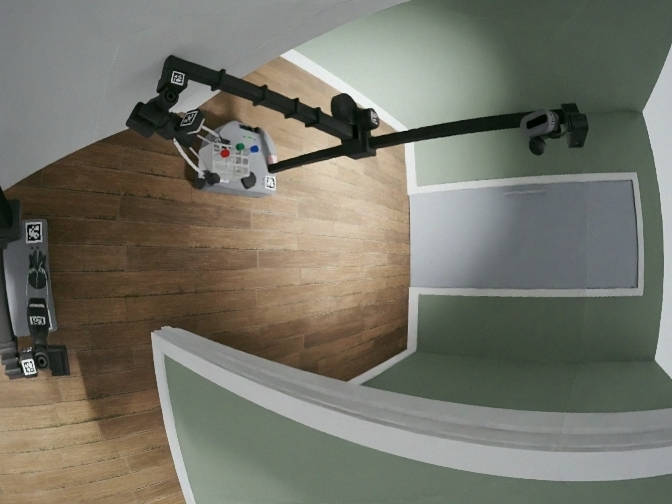

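Emit:
{"api": "execute_actions", "payload": {"actions": [{"r1":{"base":{"rotate_rad":-0.1}}}], "cameras": []}}

Emit:
{"api": "execute_actions", "payload": {"actions": [{"r1":{"base":{"translate_m":0.45}}}], "cameras": ["r1_nav_camera","r1_head_camera"]}}

Scene clock: 510.70 s.
r1.base_odometry: x=+1.468 y=+1.392 heading=+0.241 (m, m, rad; r1's odometry frame)
r1.turned_by_wheels: -0.100 (rad since the last result)
r1.turned_by_imu: -0.100 (rad since the last result)
r1.base_tilt: forward=+0.7 right=-1.4 (deg)
r1.lidar_m: 2.81 0.89 0.46 0.33 0.32 0.33 2.66 2.65 1.91 1.84 0.68 0.52
r1.head_depth_mm: 2379 2431 2475 704 701 805 937 / 2556 2813 2709 2087 1693 1434 1181 / 2510 2772 2711 2116 1707 1448 1241 / 2525 2759 2797 2114 1722 1446 1247 / 2495 2751 2798 2121 1730 1460 1247 / 2498 2753 2811 2166 1745 1422 1258 / 2481 2747 2853 2160 1748 1285 1220
r1.base_status: done
r1.joint_positions: lift_m=+0.270 arm_m=+0.020 wrist_yaw_rad=+2.998 wrist_pitch_rad=-0.413 wrist_roll_rad=+0.001 gripper_m=+0.000 head_pan_rad=-0.007 head_tilt_rad=-0.593
r1.joint_status: not commanded
r1.motor_effort: left_wheel=+1(7) right_wheel=-1(3) lift_m=+17(18) arm_m=-1(1) wrist_yaw_rad=+2(2) wrist_pitch_rad=+5(5) wrist_roll_rad=+0(0) gripper_m=-2(1) head_pan_rad=+5(4) head_tilt_rad=-5(4) (%)
r1.hand_pose: x=+0.0110 y=+0.0577 z=+0.2841 quat_wxyz=(+0.195, +0.701, +0.095, +0.680) (m; r1's base frame)
r1.wrist_depth_mm: 271 - 369 454 580 797 - / 291 - 396 493 663 - 754 / 304 335 436 541 749 846 695 / 323 361 486 605 677 681 656 / 341 395 520 - 553 556 558 / 358 - - - 478 473 475 / - - - - 411 415 411
r2.base_odometry: x=-1.887 y=+1.865 heading=+0.977 (m, m, rad; r2's odometry frame)
r2.turned_by_wheels: +0.000 (rad since the last result)
r2.turned_by_imu: +0.000 (rad since the last result)
r2.base_tilt: forward=+1.0 right=-1.7 (deg)
r2.lidar_m: 1.09 1.27 1.77 1.99 1.23 0.91 0.89 0.39 0.42 0.59 0.90 0.67
r2.head_depth_mm: 530 572 625 685 759 853 985 / 621 682 754 840 919 1209 1137 / 748 838 953 1089 1219 1295 1128 / 947 1105 1288 1531 1496 793 1090 / 2951 2791 1346 1325 1427 1302 1134 / 3201 3202 2365 1304 1451 1303 1134 / 3273 3257 2384 1723 1540 1304 1141
r2.base_status: not commanded
r2.joint_positions: lift_m=+0.420 arm_m=+0.450 wrist_yaw_rad=+2.800 wrist_pitch_rad=-0.183 wrist_roll_rad=+0.007 gripper_m=+0.051 head_pan_rad=-1.495 head_tilt_rad=-0.795
r2.joint_status: not commanded
r2.motor_effort: left_wheel=+2(2) right_wheel=-7(7) lift_m=+27(28) arm_m=+3(2) wrist_yaw_rad=+1(1) wrist_pitch_rad=+11(11) wrist_roll_rad=+0(0) gripper_m=-16(16) head_pan_rad=-2(2) head_tilt_rad=-2(2) (%)
r2.hand_pose: x=+0.0617 y=-0.3614 z=+0.4886 quat_wxyz=(+0.183, +0.707, -0.056, +0.681) (m; r2's base frame)
r2.wrist_depth_mm: - - - - - - - / - - - - - - - / - - 194 - - - - / - - 173 163 - - - / - - 153 124 132 - - / 937 957 108 116 130 942 894 / 781 - 114 124 143 713 731
pictures: none
No camera images: the call's "cameras" was empty. Leave "cameras" out to get every camera's image.

Scene clock: 513.87 s.
r1.base_odometry: x=+1.905 y=+1.499 heading=+0.241 (m, m, rad; r1's odometry frame)
r1.turned_by_wheels: -0.001 (rad since the last result)
r1.turned_by_imu: -0.071 (rad since the last result)
r1.base_tilt: forward=+0.7 right=-1.5 (deg)
r1.lidar_m: 2.37 0.70 0.53 0.58 0.54 0.55 0.71 2.85 1.95 0.22 0.22 1.06
r1.head_depth_mm: 1923 1998 2059 2009 1692 1431 1237 / 2187 2404 2599 2135 1701 1425 1242 / 2133 2374 2609 2114 1710 1436 1253 / 2120 2361 2575 2106 1736 1448 1244 / 2099 2324 2561 2123 1725 1438 1252 / 2054 2291 2544 2166 1740 1449 1246 / 2060 2275 2494 2165 1746 1459 1271
r1.base_status: done
r1.joint_positions: lift_m=+0.270 arm_m=+0.020 wrist_yaw_rad=+2.983 wrist_pitch_rad=-0.414 wrist_roll_rad=+0.001 gripper_m=+0.000 head_pan_rad=-0.007 head_tilt_rad=-0.595
r1.joint_status: not commanded
r1.on_its_own: wrist_yaw_rad is at rest, and its effort (+13) is outside its rest range (-12 to +12)
r1.motor_effort: left_wheel=-2(17) right_wheel=+15(27) lift_m=+20(20) arm_m=+5(7) wrist_yaw_rad=+13(32) wrist_pitch_rad=+6(6) wrist_roll_rad=+0(0) gripper_m=-2(3) head_pan_rad=+4(5) head_tilt_rad=-3(4) (%)
r1.hand_pose: x=+0.0143 y=+0.0574 z=+0.2838 quat_wxyz=(+0.200, +0.701, +0.090, +0.678) (m; r1's base frame)
r1.wrist_depth_mm: 433 - 629 - - - - / 459 - 664 - 707 652 - / 494 - 737 816 555 576 834 / 516 589 670 685 611 652 674 / 536 559 576 - 557 556 555 / 491 - - - 479 475 476 / - - - - 414 414 411
r2.base_odometry: x=-1.887 y=+1.865 heading=+0.977 (m, m, rad; r2's odometry frame)
r2.turned_by_wheels: +0.000 (rad since the last result)
r2.turned_by_imu: +0.000 (rad since the last result)
r2.base_tilt: forward=+0.9 right=-1.6 (deg)
r2.lidar_m: 1.09 1.27 1.77 1.98 1.23 0.91 0.89 0.39 0.42 0.59 0.51 0.54
r2.head_depth_mm: 531 574 625 686 760 851 984 / 621 681 755 840 917 1205 1133 / 750 840 953 1088 1222 1293 1129 / 946 1101 1302 1602 1528 792 1092 / 3154 3261 2366 1848 1451 1164 1112 / 3214 3254 2369 1710 838 1117 1111 / 3219 467 525 1819 1467 1120 1139
r2.base_status: not commanded
r2.joint_positions: lift_m=+0.420 arm_m=+0.450 wrist_yaw_rad=+2.800 wrist_pitch_rad=-0.183 wrist_roll_rad=+0.007 gripper_m=+0.051 head_pan_rad=-1.495 head_tilt_rad=-0.795
r2.joint_status: not commanded
r2.motor_effort: left_wheel=+2(2) right_wheel=-7(7) lift_m=+28(28) arm_m=+3(2) wrist_yaw_rad=+0(0) wrist_pitch_rad=+11(11) wrist_roll_rad=+0(0) gripper_m=-17(17) head_pan_rad=+0(2) head_tilt_rad=-2(2) (%)
r2.hand_pose: x=+0.0617 y=-0.3614 z=+0.4886 quat_wxyz=(+0.183, +0.707, -0.056, +0.681) (m; r2's base frame)
r2.wrist_depth_mm: - - - - - - - / - - - - - - - / - - 194 - - - - / - - 172 162 - - - / - - 153 124 132 - - / 962 995 108 117 130 926 871 / 770 - 114 123 143 710 730
pictures: r1_head_camera (sideways: a quarter turn clockwise sets it upright), r1_nav_camera (sideways: a quarter turn counterclockwise sets it upright)
camera_calibration (this result's frames):
r1_head_camera: T_world_to_cam=[[-0.586681, 0.0345669, -0.80908, 1.07739], [0.016697, 0.999393, 0.0305904, -0.0392371], [0.809646, 0.00443759, -0.586902, 0.718081], [0, 0, 0, 1]] pos_world=[0.0513476, -0.00121529, 1.29434]
r1_nav_camera: T_world_to_cam=[[0.588266, -0.059076, 0.806507, -1.00818], [-0.0638004, -0.99761, -0.0265381, 0.0822498], [0.806147, -0.035844, -0.590629, 0.719632], [0, 0, 0, 1]] pos_world=[0.0181979, 0.0482883, 1.24032]
Images, in order (width x height): r1_head_camera 896x504, r1_nav_camera 672x504.

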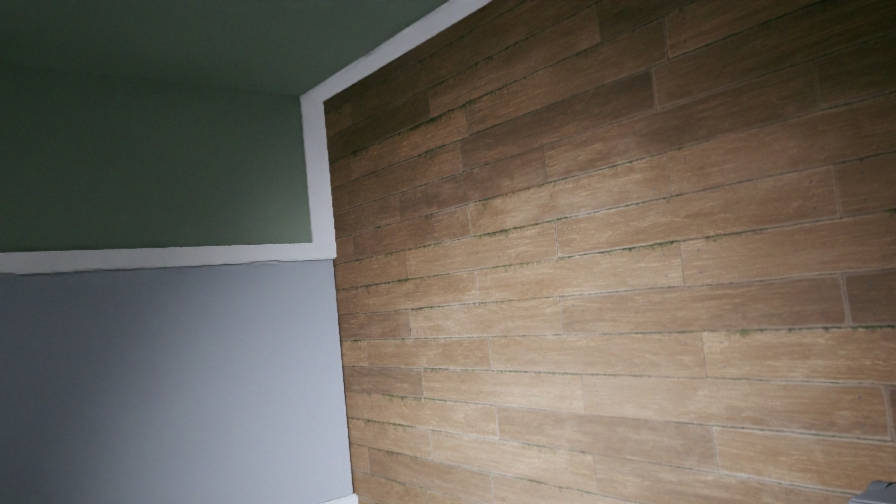

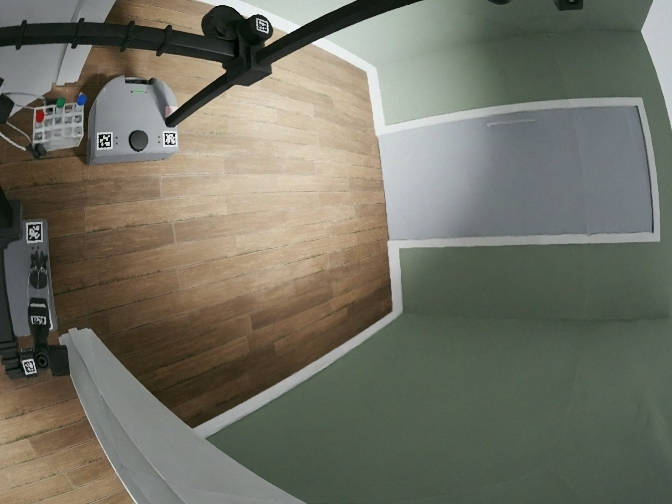

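Emit:
{"api": "execute_actions", "payload": {"actions": [{"r1":{"base":{"translate_m":-0.25}}}], "cameras": []}}

Emit:
{"api": "execute_actions", "payload": {"actions": [{"r1":{"base":{"rotate_rad":0.2}}}], "cameras": []}}

Emit:
{"api": "execute_actions", "payload": {"actions": [{"r1":{"base":{"translate_m":0.25}}}], "cameras": ["r1_nav_camera"]}}

Scene clock: 521.77 s.
r1.base_odometry: x=+1.662 y=+1.440 heading=+0.241 (m, m, rad; r1's odometry frame)
r1.turned_by_wheels: +0.000 (rad since the last result)
r1.turned_by_imu: -0.003 (rad since the last result)
r1.base_tilt: forward=+0.8 right=-1.4 (deg)
r1.lidar_m: 2.44 0.72 0.62 0.42 0.40 0.40 2.84 2.89 1.98 1.63 0.45 0.37
r1.head_depth_mm: 1971 2070 2156 2018 1693 1362 717 / 2343 2555 2603 2096 1704 1422 1234 / 2373 2628 2759 2122 1707 1432 1246 / 2348 2605 2790 2111 1710 1441 1251 / 2313 2565 2729 2125 1720 1447 1250 / 2282 2552 2718 2133 1743 1460 1255 / 2284 2521 2748 2155 1746 1427 1190
r1.base_status: done
r1.joint_positions: lift_m=+0.270 arm_m=+0.020 wrist_yaw_rad=+2.998 wrist_pitch_rad=-0.414 wrist_roll_rad=+0.001 gripper_m=+0.000 head_pan_rad=-0.007 head_tilt_rad=-0.595
r1.joint_status: not commanded
r1.motor_effort: left_wheel=+1(8) right_wheel=-1(11) lift_m=+20(20) arm_m=+4(5) wrist_yaw_rad=+2(14) wrist_pitch_rad=+5(6) wrist_roll_rad=+0(0) gripper_m=-2(2) head_pan_rad=+4(4) head_tilt_rad=-2(3) (%)
r1.hand_pose: x=+0.0110 y=+0.0579 z=+0.2838 quat_wxyz=(+0.195, +0.701, +0.095, +0.680) (m; r1's base frame)
r1.wrist_depth_mm: 330 - 468 588 786 - - / 350 - 508 655 - 703 685 / 368 410 552 704 862 644 608 / 392 448 625 670 669 648 649 / 409 487 581 - 564 559 557 / 433 - - - 472 474 475 / - - - - 411 414 412
r2.base_odometry: x=-1.887 y=+1.865 heading=+0.977 (m, m, rad; r2's odometry frame)
r2.turned_by_wheels: +0.000 (rad since the last result)
r2.turned_by_imu: +0.000 (rad since the last result)
r2.base_tilt: forward=+1.1 right=-1.6 (deg)
r2.lidar_m: 1.09 1.27 1.77 1.99 1.23 0.92 0.89 0.39 0.42 0.59 0.72 0.67
r2.head_depth_mm: 530 573 623 685 761 851 983 / 621 680 754 838 918 1212 1136 / 750 840 951 1093 1217 1292 1127 / 947 1096 1304 1601 1517 794 1092 / 3116 3022 2091 1061 1275 1284 1134 / 627 2955 2365 1873 1281 1301 1139 / 3283 3288 2375 1814 1429 1308 1138
r2.base_status: not commanded
r2.joint_positions: lift_m=+0.420 arm_m=+0.450 wrist_yaw_rad=+2.800 wrist_pitch_rad=-0.183 wrist_roll_rad=+0.007 gripper_m=+0.051 head_pan_rad=-1.495 head_tilt_rad=-0.795
r2.joint_status: not commanded
r2.motor_effort: left_wheel=+2(2) right_wheel=-6(7) lift_m=+27(28) arm_m=+3(2) wrist_yaw_rad=+0(1) wrist_pitch_rad=+11(11) wrist_roll_rad=+0(0) gripper_m=-16(17) head_pan_rad=-2(2) head_tilt_rad=-2(2) (%)
r2.hand_pose: x=+0.0617 y=-0.3614 z=+0.4886 quat_wxyz=(+0.183, +0.707, -0.056, +0.681) (m; r2's base frame)
r2.wrist_depth_mm: - - - - - - - / - - - - - - - / - - 192 - - - - / - - 171 163 - - - / - - 154 124 131 - - / 945 981 109 117 130 925 886 / 745 - 114 124 143 720 723
pictures: none
No camera images: the call's "cameras" was empty. Leave "cameras" out to get every camera's image.

Scene clock: 522.83 s.
r1.base_odometry: x=+1.662 y=+1.440 heading=+0.441 (m, m, rad; r1's odometry frame)
r1.turned_by_wheels: +0.200 (rad since the last result)
r1.turned_by_imu: +0.199 (rad since the last result)
r1.base_tilt: forward=+0.7 right=-1.6 (deg)
r1.lidar_m: 2.63 0.72 0.51 0.40 0.40 0.43 2.85 2.38 1.88 0.79 0.37 0.39
r1.head_depth_mm: 2259 2551 2705 2079 1703 1425 1235 / 2302 2530 2714 2085 1694 1433 1232 / 2312 2611 2730 2111 1701 1436 1243 / 2380 2567 2715 2117 1716 1454 1245 / 2365 2628 2792 2130 1730 1449 1248 / 2388 2673 2827 2154 1726 1311 1177 / 2384 2671 2820 2165 1614 1268 1098
r1.base_status: done
r1.joint_positions: lift_m=+0.270 arm_m=+0.020 wrist_yaw_rad=+2.998 wrist_pitch_rad=-0.414 wrist_roll_rad=+0.001 gripper_m=+0.000 head_pan_rad=-0.007 head_tilt_rad=-0.595
r1.joint_status: not commanded
r1.motor_effort: left_wheel=-2(9) right_wheel=+2(5) lift_m=+20(20) arm_m=+4(4) wrist_yaw_rad=+2(1) wrist_pitch_rad=+5(5) wrist_roll_rad=+0(0) gripper_m=-2(2) head_pan_rad=+4(4) head_tilt_rad=-3(2) (%)
r1.hand_pose: x=+0.0110 y=+0.0579 z=+0.2838 quat_wxyz=(+0.195, +0.701, +0.095, +0.680) (m; r1's base frame)
r1.wrist_depth_mm: 329 - 428 506 615 - - / 357 - 467 552 691 - 702 / 377 410 515 610 778 820 570 / 406 451 576 648 684 670 551 / 431 496 578 - 559 550 552 / 456 - - - 475 476 475 / - - - - 414 412 412
r2.base_odometry: x=-1.887 y=+1.865 heading=+0.977 (m, m, rad; r2's odometry frame)
r2.turned_by_wheels: +0.000 (rad since the last result)
r2.turned_by_imu: +0.000 (rad since the last result)
r2.base_tilt: forward=+1.0 right=-1.6 (deg)
r2.lidar_m: 1.09 1.27 1.77 1.99 1.23 0.91 0.89 0.39 0.42 0.59 0.72 0.67
r2.head_depth_mm: 531 574 624 686 760 853 984 / 620 682 753 838 919 1212 1138 / 749 838 953 1091 1224 1295 1130 / 948 1102 1307 1596 1519 793 1090 / 3153 3057 2110 1083 1304 1281 1134 / 655 2946 2336 1701 1305 1290 1130 / 3310 3276 2382 1862 1338 1305 1138
r2.base_status: not commanded
r2.joint_positions: lift_m=+0.420 arm_m=+0.450 wrist_yaw_rad=+2.800 wrist_pitch_rad=-0.183 wrist_roll_rad=+0.007 gripper_m=+0.051 head_pan_rad=-1.495 head_tilt_rad=-0.795
r2.joint_status: not commanded
r2.motor_effort: left_wheel=+2(2) right_wheel=-7(7) lift_m=+28(28) arm_m=+1(2) wrist_yaw_rad=+0(1) wrist_pitch_rad=+11(11) wrist_roll_rad=+0(0) gripper_m=-16(16) head_pan_rad=-1(2) head_tilt_rad=-2(2) (%)
r2.hand_pose: x=+0.0617 y=-0.3614 z=+0.4886 quat_wxyz=(+0.183, +0.707, -0.056, +0.681) (m; r2's base frame)
r2.wrist_depth_mm: - - - - - - - / - - - - - - - / - - 194 - - - - / - - 172 162 - - - / - - 153 124 132 - - / 944 988 109 117 130 937 881 / 765 - 114 123 144 712 725
pictures: none
No camera images: the call's "cameras" was empty. Leave "cameras" out to get every camera's image.

Scene clock: 525.50 s.
r1.base_odometry: x=+1.888 y=+1.546 heading=+0.441 (m, m, rad; r1's odometry frame)
r1.turned_by_wheels: +0.000 (rad since the last result)
r1.turned_by_imu: +0.002 (rad since the last result)
r1.base_tilt: forward=+0.9 right=-1.4 (deg)
r1.lidar_m: 2.38 0.50 0.64 0.50 0.50 0.54 3.08 2.41 1.91 0.27 0.28 1.39
r1.head_depth_mm: 2059 2312 2499 2096 1681 1420 1233 / 2078 2295 2544 2107 1691 1429 1228 / 2080 2335 2540 2114 1715 1439 1235 / 2117 2332 2555 2152 1704 1441 1248 / 2154 2361 2573 2123 1720 1453 1252 / 2143 2417 2612 2136 1735 1462 1181 / 2179 2419 2626 2148 1754 1459 1079
r1.base_status: done
r1.joint_positions: lift_m=+0.270 arm_m=+0.020 wrist_yaw_rad=+2.998 wrist_pitch_rad=-0.414 wrist_roll_rad=+0.001 gripper_m=+0.000 head_pan_rad=-0.007 head_tilt_rad=-0.595
r1.joint_status: not commanded
r1.motor_effort: left_wheel=-2(7) right_wheel=+2(7) lift_m=+19(20) arm_m=+4(4) wrist_yaw_rad=+2(1) wrist_pitch_rad=+6(6) wrist_roll_rad=+0(0) gripper_m=-2(3) head_pan_rad=+4(4) head_tilt_rad=-3(3) (%)
r1.hand_pose: x=+0.0110 y=+0.0579 z=+0.2838 quat_wxyz=(+0.195, +0.701, +0.096, +0.680) (m; r1's base frame)
r1.wrist_depth_mm: 409 - 527 630 - - - / 432 - 572 684 - - - / 464 501 633 747 781 509 485 / 498 548 664 689 649 473 484 / 526 559 573 - 552 521 536 / 493 - - - 478 475 478 / - - - - 413 415 415
r2.base_odometry: x=-1.887 y=+1.865 heading=+0.977 (m, m, rad; r2's odometry frame)
r2.turned_by_wheels: +0.000 (rad since the last result)
r2.turned_by_imu: +0.000 (rad since the last result)
r2.base_tilt: forward=+1.0 right=-1.7 (deg)
r2.lidar_m: 1.09 1.27 1.77 1.99 1.23 0.92 0.89 0.39 0.42 0.59 0.50 0.67
r2.head_depth_mm: 531 574 624 685 762 849 981 / 621 681 754 838 920 1210 1140 / 751 840 954 1090 1218 1292 1126 / 945 1098 1304 1597 1531 795 1093 / 3162 3233 2370 1842 912 1117 1109 / 3211 2941 566 711 970 1115 1114 / 405 2795 2355 1853 1466 1094 1117
r2.base_status: not commanded
r2.joint_positions: lift_m=+0.420 arm_m=+0.450 wrist_yaw_rad=+2.800 wrist_pitch_rad=-0.183 wrist_roll_rad=+0.007 gripper_m=+0.051 head_pan_rad=-1.495 head_tilt_rad=-0.795
r2.joint_status: not commanded
r2.motor_effort: left_wheel=+2(2) right_wheel=-7(7) lift_m=+27(28) arm_m=+2(2) wrist_yaw_rad=+1(1) wrist_pitch_rad=+11(11) wrist_roll_rad=+0(0) gripper_m=-16(16) head_pan_rad=-2(2) head_tilt_rad=-2(2) (%)
r2.hand_pose: x=+0.0617 y=-0.3614 z=+0.4886 quat_wxyz=(+0.183, +0.707, -0.056, +0.681) (m; r2's base frame)
r2.wrist_depth_mm: - - - - - - - / - - - - - - - / - - 194 - - - - / - - 173 162 - - - / - - 153 124 132 - - / 933 968 109 116 130 966 896 / 756 - 114 124 143 700 741
pictures: r1_nav_camera (sideways: a quarter turn counterclockwise sets it upright)
camera_calibration (this result's frames):
r1_nav_camera: T_world_to_cam=[[0.588266, -0.0590762, 0.806507, -1.00818], [-0.0638008, -0.99761, -0.0265381, 0.0822498], [0.806147, -0.0358443, -0.590629, 0.719632], [0, 0, 0, 1]] pos_world=[0.0181979, 0.0482883, 1.24032]
Images, in order (width x height): r1_nav_camera 672x504.

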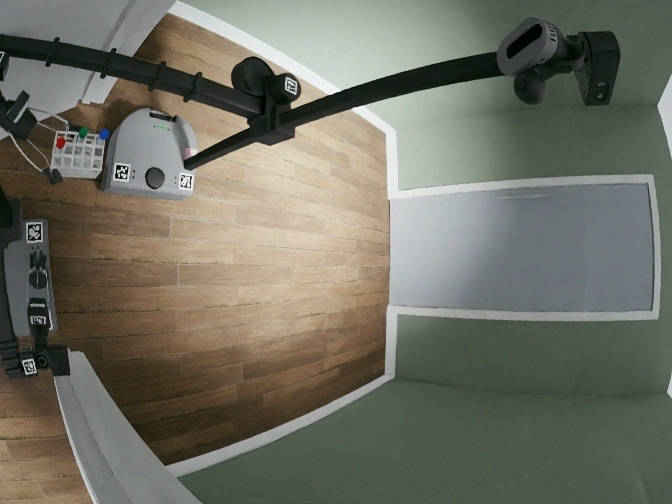

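Emit:
{"api": "execute_actions", "payload": {"actions": [{"r1":{"base":{"translate_m":0.17}}}], "cameras": ["r1_nav_camera"]}}

Scene clock: 531.43 s.
r1.base_odometry: x=+2.042 y=+1.619 heading=+0.441 (m, m, rad; r1's odometry frame)
r1.turned_by_wheels: +0.000 (rad since the last result)
r1.turned_by_imu: +0.000 (rad since the last result)
r1.base_tilt: forward=+0.7 right=-1.5 (deg)
r1.lidar_m: 2.21 0.37 0.37 0.57 0.57 0.61 3.24 2.43 0.28 0.29 0.95 1.43
r1.head_depth_mm: 1914 2128 2358 2092 1692 1435 1239 / 1917 2131 2414 2075 1701 1430 1247 / 1950 2170 2435 2099 1721 1442 1240 / 1984 2203 2448 2120 1726 1447 1245 / 1998 2191 2445 2123 1728 1449 1246 / 1982 2211 2485 2156 1752 1465 1258 / 2010 2192 2493 2164 1737 1447 1262
r1.base_status: done
r1.joint_positions: lift_m=+0.270 arm_m=+0.020 wrist_yaw_rad=+2.998 wrist_pitch_rad=-0.414 wrist_roll_rad=+0.001 gripper_m=+0.000 head_pan_rad=-0.007 head_tilt_rad=-0.595
r1.joint_status: not commanded
r1.motor_effort: left_wheel=-2(7) right_wheel=+2(7) lift_m=+20(20) arm_m=+4(4) wrist_yaw_rad=+2(2) wrist_pitch_rad=+5(6) wrist_roll_rad=+0(0) gripper_m=-1(2) head_pan_rad=+5(4) head_tilt_rad=-3(3) (%)
r1.hand_pose: x=+0.0110 y=+0.0579 z=+0.2838 quat_wxyz=(+0.195, +0.701, +0.096, +0.680) (m; r1's base frame)
r1.wrist_depth_mm: 455 - 595 - - - - / 493 - 652 - - - - / 520 569 703 777 511 509 852 / 554 626 681 655 442 444 621 / 559 555 577 - 492 510 539 / 492 - - - 469 474 472 / - - - - 416 414 413
r2.base_odometry: x=-1.887 y=+1.865 heading=+0.977 (m, m, rad; r2's odometry frame)
r2.turned_by_wheels: +0.000 (rad since the last result)
r2.turned_by_imu: +0.000 (rad since the last result)
r2.base_tilt: forward=+1.0 right=-1.6 (deg)
r2.lidar_m: 1.09 1.27 1.78 1.98 1.23 0.91 0.89 0.39 0.42 0.59 0.36 0.37
r2.head_depth_mm: 529 574 625 686 758 853 988 / 622 682 757 839 919 1207 1137 / 748 840 955 1093 1220 1294 1135 / 949 1099 1302 1602 1525 794 1094 / 3213 3230 2356 1857 1526 842 993 / 3266 3230 2358 1859 572 753 978 / 3271 3240 363 413 1503 1074 976
r2.base_status: not commanded
r2.joint_positions: lift_m=+0.420 arm_m=+0.450 wrist_yaw_rad=+2.800 wrist_pitch_rad=-0.183 wrist_roll_rad=+0.007 gripper_m=+0.051 head_pan_rad=-1.495 head_tilt_rad=-0.795
r2.joint_status: not commanded
r2.motor_effort: left_wheel=+2(2) right_wheel=-7(7) lift_m=+27(28) arm_m=+2(2) wrist_yaw_rad=+0(1) wrist_pitch_rad=+11(11) wrist_roll_rad=+0(0) gripper_m=-16(16) head_pan_rad=-2(2) head_tilt_rad=-2(2) (%)
r2.hand_pose: x=+0.0617 y=-0.3614 z=+0.4886 quat_wxyz=(+0.183, +0.707, -0.056, +0.681) (m; r2's base frame)
r2.wrist_depth_mm: - - - - - 183 990 / - - - - - 189 - / - - 194 - - 196 194 / - - 173 162 244 181 153 / - - 153 124 131 181 144 / 957 985 108 117 130 174 146 / 758 - 115 123 142 252 149
pictures: r1_nav_camera (sideways: a quarter turn counterclockwise sets it upright)
camera_calibration (this result's frames):
r1_nav_camera: T_world_to_cam=[[0.588266, -0.0590759, 0.806507, -1.00818], [-0.0638002, -0.99761, -0.0265381, 0.0822498], [0.806147, -0.0358438, -0.590629, 0.719632], [0, 0, 0, 1]] pos_world=[0.0181979, 0.0482883, 1.24032]
Images, in order (width x height): r1_nav_camera 672x504.

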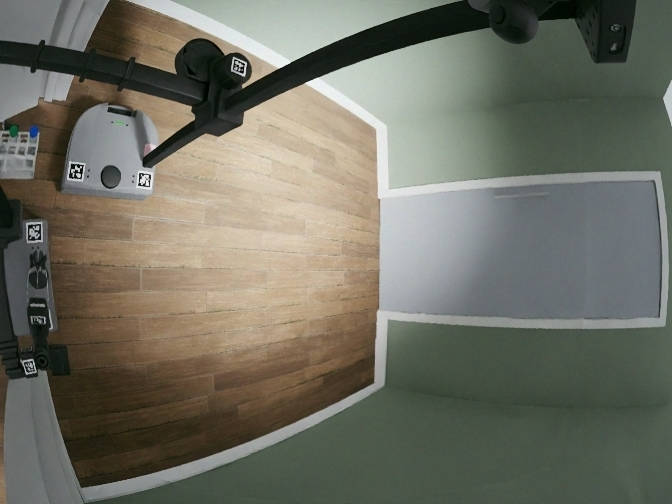

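Emit:
{"api": "execute_actions", "payload": {"actions": [{"r1":{"base":{"rotate_rad":-0.15}}}], "cameras": []}}

Emit:
{"api": "execute_actions", "payload": {"actions": [{"r1":{"base":{"translate_m":0.15}}}], "cameras": ["r1_nav_camera"]}}

Scene clock: 535.33 s.
r1.base_odometry: x=+2.042 y=+1.619 heading=+0.291 (m, m, rad; r1's odometry frame)
r1.turned_by_wheels: -0.150 (rad since the last result)
r1.turned_by_imu: -0.150 (rad since the last result)
r1.base_tilt: forward=+0.8 right=-1.5 (deg)
r1.lidar_m: 2.21 1.77 0.37 0.59 0.57 0.58 0.78 2.79 0.29 0.28 0.90 1.21
r1.head_depth_mm: 1988 2217 2427 2072 1697 1428 1237 / 1964 2224 2413 2092 1687 1433 1235 / 1945 2182 2429 2101 1700 1447 1249 / 1969 2165 2469 2103 1714 1437 1249 / 1947 2166 2421 2109 1712 1451 1244 / 1936 2166 2410 2122 1741 1448 1259 / 1916 2132 2419 2134 1762 1465 1261
r1.base_status: done
r1.joint_positions: lift_m=+0.270 arm_m=+0.020 wrist_yaw_rad=+2.998 wrist_pitch_rad=-0.414 wrist_roll_rad=+0.001 gripper_m=+0.000 head_pan_rad=-0.007 head_tilt_rad=-0.595
r1.joint_status: not commanded
r1.motor_effort: left_wheel=+1(7) right_wheel=-1(3) lift_m=+20(20) arm_m=+4(4) wrist_yaw_rad=+1(2) wrist_pitch_rad=+5(6) wrist_roll_rad=+0(0) gripper_m=-2(3) head_pan_rad=+5(4) head_tilt_rad=-3(3) (%)
r1.hand_pose: x=+0.0110 y=+0.0579 z=+0.2838 quat_wxyz=(+0.195, +0.701, +0.096, +0.680) (m; r1's base frame)
r1.wrist_depth_mm: 453 - 617 - - - - / 483 - 681 - - - - / 509 558 764 543 519 541 853 / 544 610 685 461 468 517 677 / 540 549 577 - 532 553 551 / 492 - - - 477 476 470 / - - - - 407 412 412
r2.base_odometry: x=-1.887 y=+1.865 heading=+0.977 (m, m, rad; r2's odometry frame)
r2.turned_by_wheels: +0.000 (rad since the last result)
r2.turned_by_imu: +0.000 (rad since the last result)
r2.base_tilt: forward=+1.0 right=-1.6 (deg)
r2.lidar_m: 1.09 1.27 1.77 1.99 1.23 0.92 0.89 0.39 0.42 0.59 0.34 0.37
r2.head_depth_mm: 530 572 625 684 760 853 984 / 621 683 754 837 920 1210 1138 / 748 838 957 1091 1222 1292 1130 / 947 1099 1306 1603 1531 794 1086 / 3176 3230 2354 1848 1528 787 980 / 3190 3249 2353 1859 526 718 974 / 3306 3238 342 384 1466 1097 979
r2.base_status: not commanded
r2.joint_positions: lift_m=+0.420 arm_m=+0.450 wrist_yaw_rad=+2.800 wrist_pitch_rad=-0.183 wrist_roll_rad=+0.007 gripper_m=+0.051 head_pan_rad=-1.495 head_tilt_rad=-0.795
r2.joint_status: not commanded
r2.motor_effort: left_wheel=+2(2) right_wheel=-7(7) lift_m=+28(28) arm_m=+2(2) wrist_yaw_rad=-1(1) wrist_pitch_rad=+11(11) wrist_roll_rad=+0(0) gripper_m=-17(16) head_pan_rad=-2(1) head_tilt_rad=-2(2) (%)
r2.hand_pose: x=+0.0617 y=-0.3614 z=+0.4886 quat_wxyz=(+0.183, +0.707, -0.056, +0.681) (m; r2's base frame)
r2.wrist_depth_mm: - - - - - 191 - / - - - - - 202 - / - - 194 - 242 205 132 / - - 172 163 228 177 126 / - - 153 124 132 159 129 / 920 997 109 117 130 154 133 / 738 - 114 124 142 490 135
pictures: none
No camera images: the call's "cameras" was empty. Leave "cameras" out to get every camera's image.

Scene clock: 537.47 s.
r1.base_odometry: x=+2.186 y=+1.662 heading=+0.291 (m, m, rad; r1's odometry frame)
r1.turned_by_wheels: +0.000 (rad since the last result)
r1.turned_by_imu: +0.001 (rad since the last result)
r1.base_tilt: forward=+0.8 right=-1.4 (deg)
r1.lidar_m: 2.06 1.77 0.31 0.31 0.65 0.66 0.89 2.79 0.33 0.58 0.90 1.20
r1.head_depth_mm: 1849 2061 2300 2097 1689 1416 1236 / 1839 2022 2271 2095 1698 1440 1234 / 1833 2024 2265 2125 1704 1440 1247 / 1812 2013 2285 2126 1718 1436 1250 / 1812 2013 2280 2127 1726 1453 1248 / 1799 1990 2244 2142 1737 1457 1250 / 1809 1988 2221 2152 1758 1472 1258
r1.base_status: done
r1.joint_positions: lift_m=+0.270 arm_m=+0.020 wrist_yaw_rad=+2.998 wrist_pitch_rad=-0.414 wrist_roll_rad=+0.001 gripper_m=+0.000 head_pan_rad=-0.007 head_tilt_rad=-0.595
r1.joint_status: not commanded
r1.motor_effort: left_wheel=+2(10) right_wheel=-1(5) lift_m=+20(20) arm_m=+4(4) wrist_yaw_rad=+2(2) wrist_pitch_rad=+6(6) wrist_roll_rad=+0(0) gripper_m=-2(2) head_pan_rad=+4(5) head_tilt_rad=-3(3) (%)
r1.hand_pose: x=+0.0110 y=+0.0579 z=+0.2838 quat_wxyz=(+0.195, +0.701, +0.096, +0.680) (m; r1's base frame)
r1.wrist_depth_mm: 510 - - - - - - / 552 - - - - - - / 576 633 522 517 516 849 868 / 614 656 426 442 477 673 678 / 563 563 447 - 531 563 558 / 490 - - - 470 475 473 / - - - - 410 413 415
r2.base_odometry: x=-1.887 y=+1.865 heading=+0.977 (m, m, rad; r2's odometry frame)
r2.turned_by_wheels: +0.000 (rad since the last result)
r2.turned_by_imu: +0.000 (rad since the last result)
r2.base_tilt: forward=+1.0 right=-1.7 (deg)
r2.lidar_m: 0.31 1.27 1.77 1.99 1.23 0.92 0.89 0.39 0.42 0.59 3.13 0.22
r2.head_depth_mm: 530 574 625 687 762 856 986 / 621 681 756 837 919 1209 1139 / 750 839 949 1094 1218 1291 1128 / 947 1099 1307 1600 1526 794 1090 / 3166 3220 2354 1862 1538 1303 1070 / 3219 3245 2354 1866 1543 1302 652 / 3291 3283 2364 1871 1540 1306 459
r2.base_status: not commanded
r2.joint_positions: lift_m=+0.420 arm_m=+0.450 wrist_yaw_rad=+2.800 wrist_pitch_rad=-0.183 wrist_roll_rad=+0.007 gripper_m=+0.051 head_pan_rad=-1.495 head_tilt_rad=-0.795
r2.joint_status: not commanded
r2.motor_effort: left_wheel=+2(2) right_wheel=-7(7) lift_m=+28(28) arm_m=+2(2) wrist_yaw_rad=+0(1) wrist_pitch_rad=+11(11) wrist_roll_rad=+0(0) gripper_m=-16(17) head_pan_rad=-3(2) head_tilt_rad=-2(2) (%)
r2.hand_pose: x=+0.0617 y=-0.3614 z=+0.4886 quat_wxyz=(+0.183, +0.707, -0.056, +0.681) (m; r2's base frame)
r2.wrist_depth_mm: - - - - - - - / - - - - 339 - - / - - 193 379 257 364 409 / - - 173 162 264 247 279 / - - 153 124 132 239 - / 938 982 108 117 130 948 889 / 765 - 114 124 143 516 735
pictures: r1_nav_camera (sideways: a quarter turn counterclockwise sets it upright)
camera_calibration (this result's frames):
r1_nav_camera: T_world_to_cam=[[0.588266, -0.0590761, 0.806507, -1.00818], [-0.0638006, -0.99761, -0.0265381, 0.0822498], [0.806147, -0.0358441, -0.590629, 0.719632], [0, 0, 0, 1]] pos_world=[0.0181979, 0.0482883, 1.24032]
Images, in order (width x height): r1_nav_camera 672x504.

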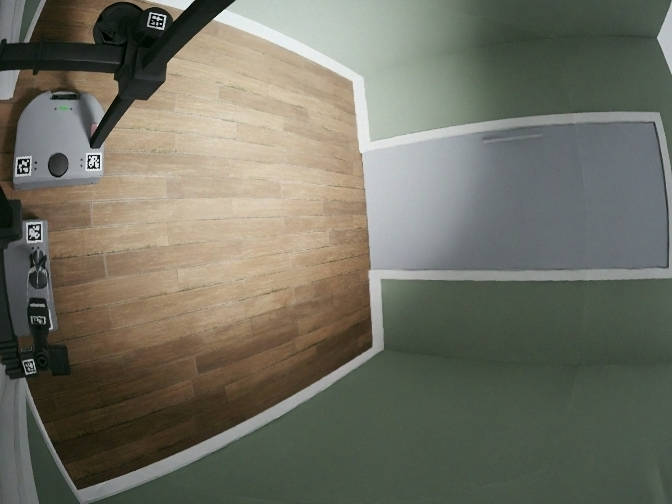

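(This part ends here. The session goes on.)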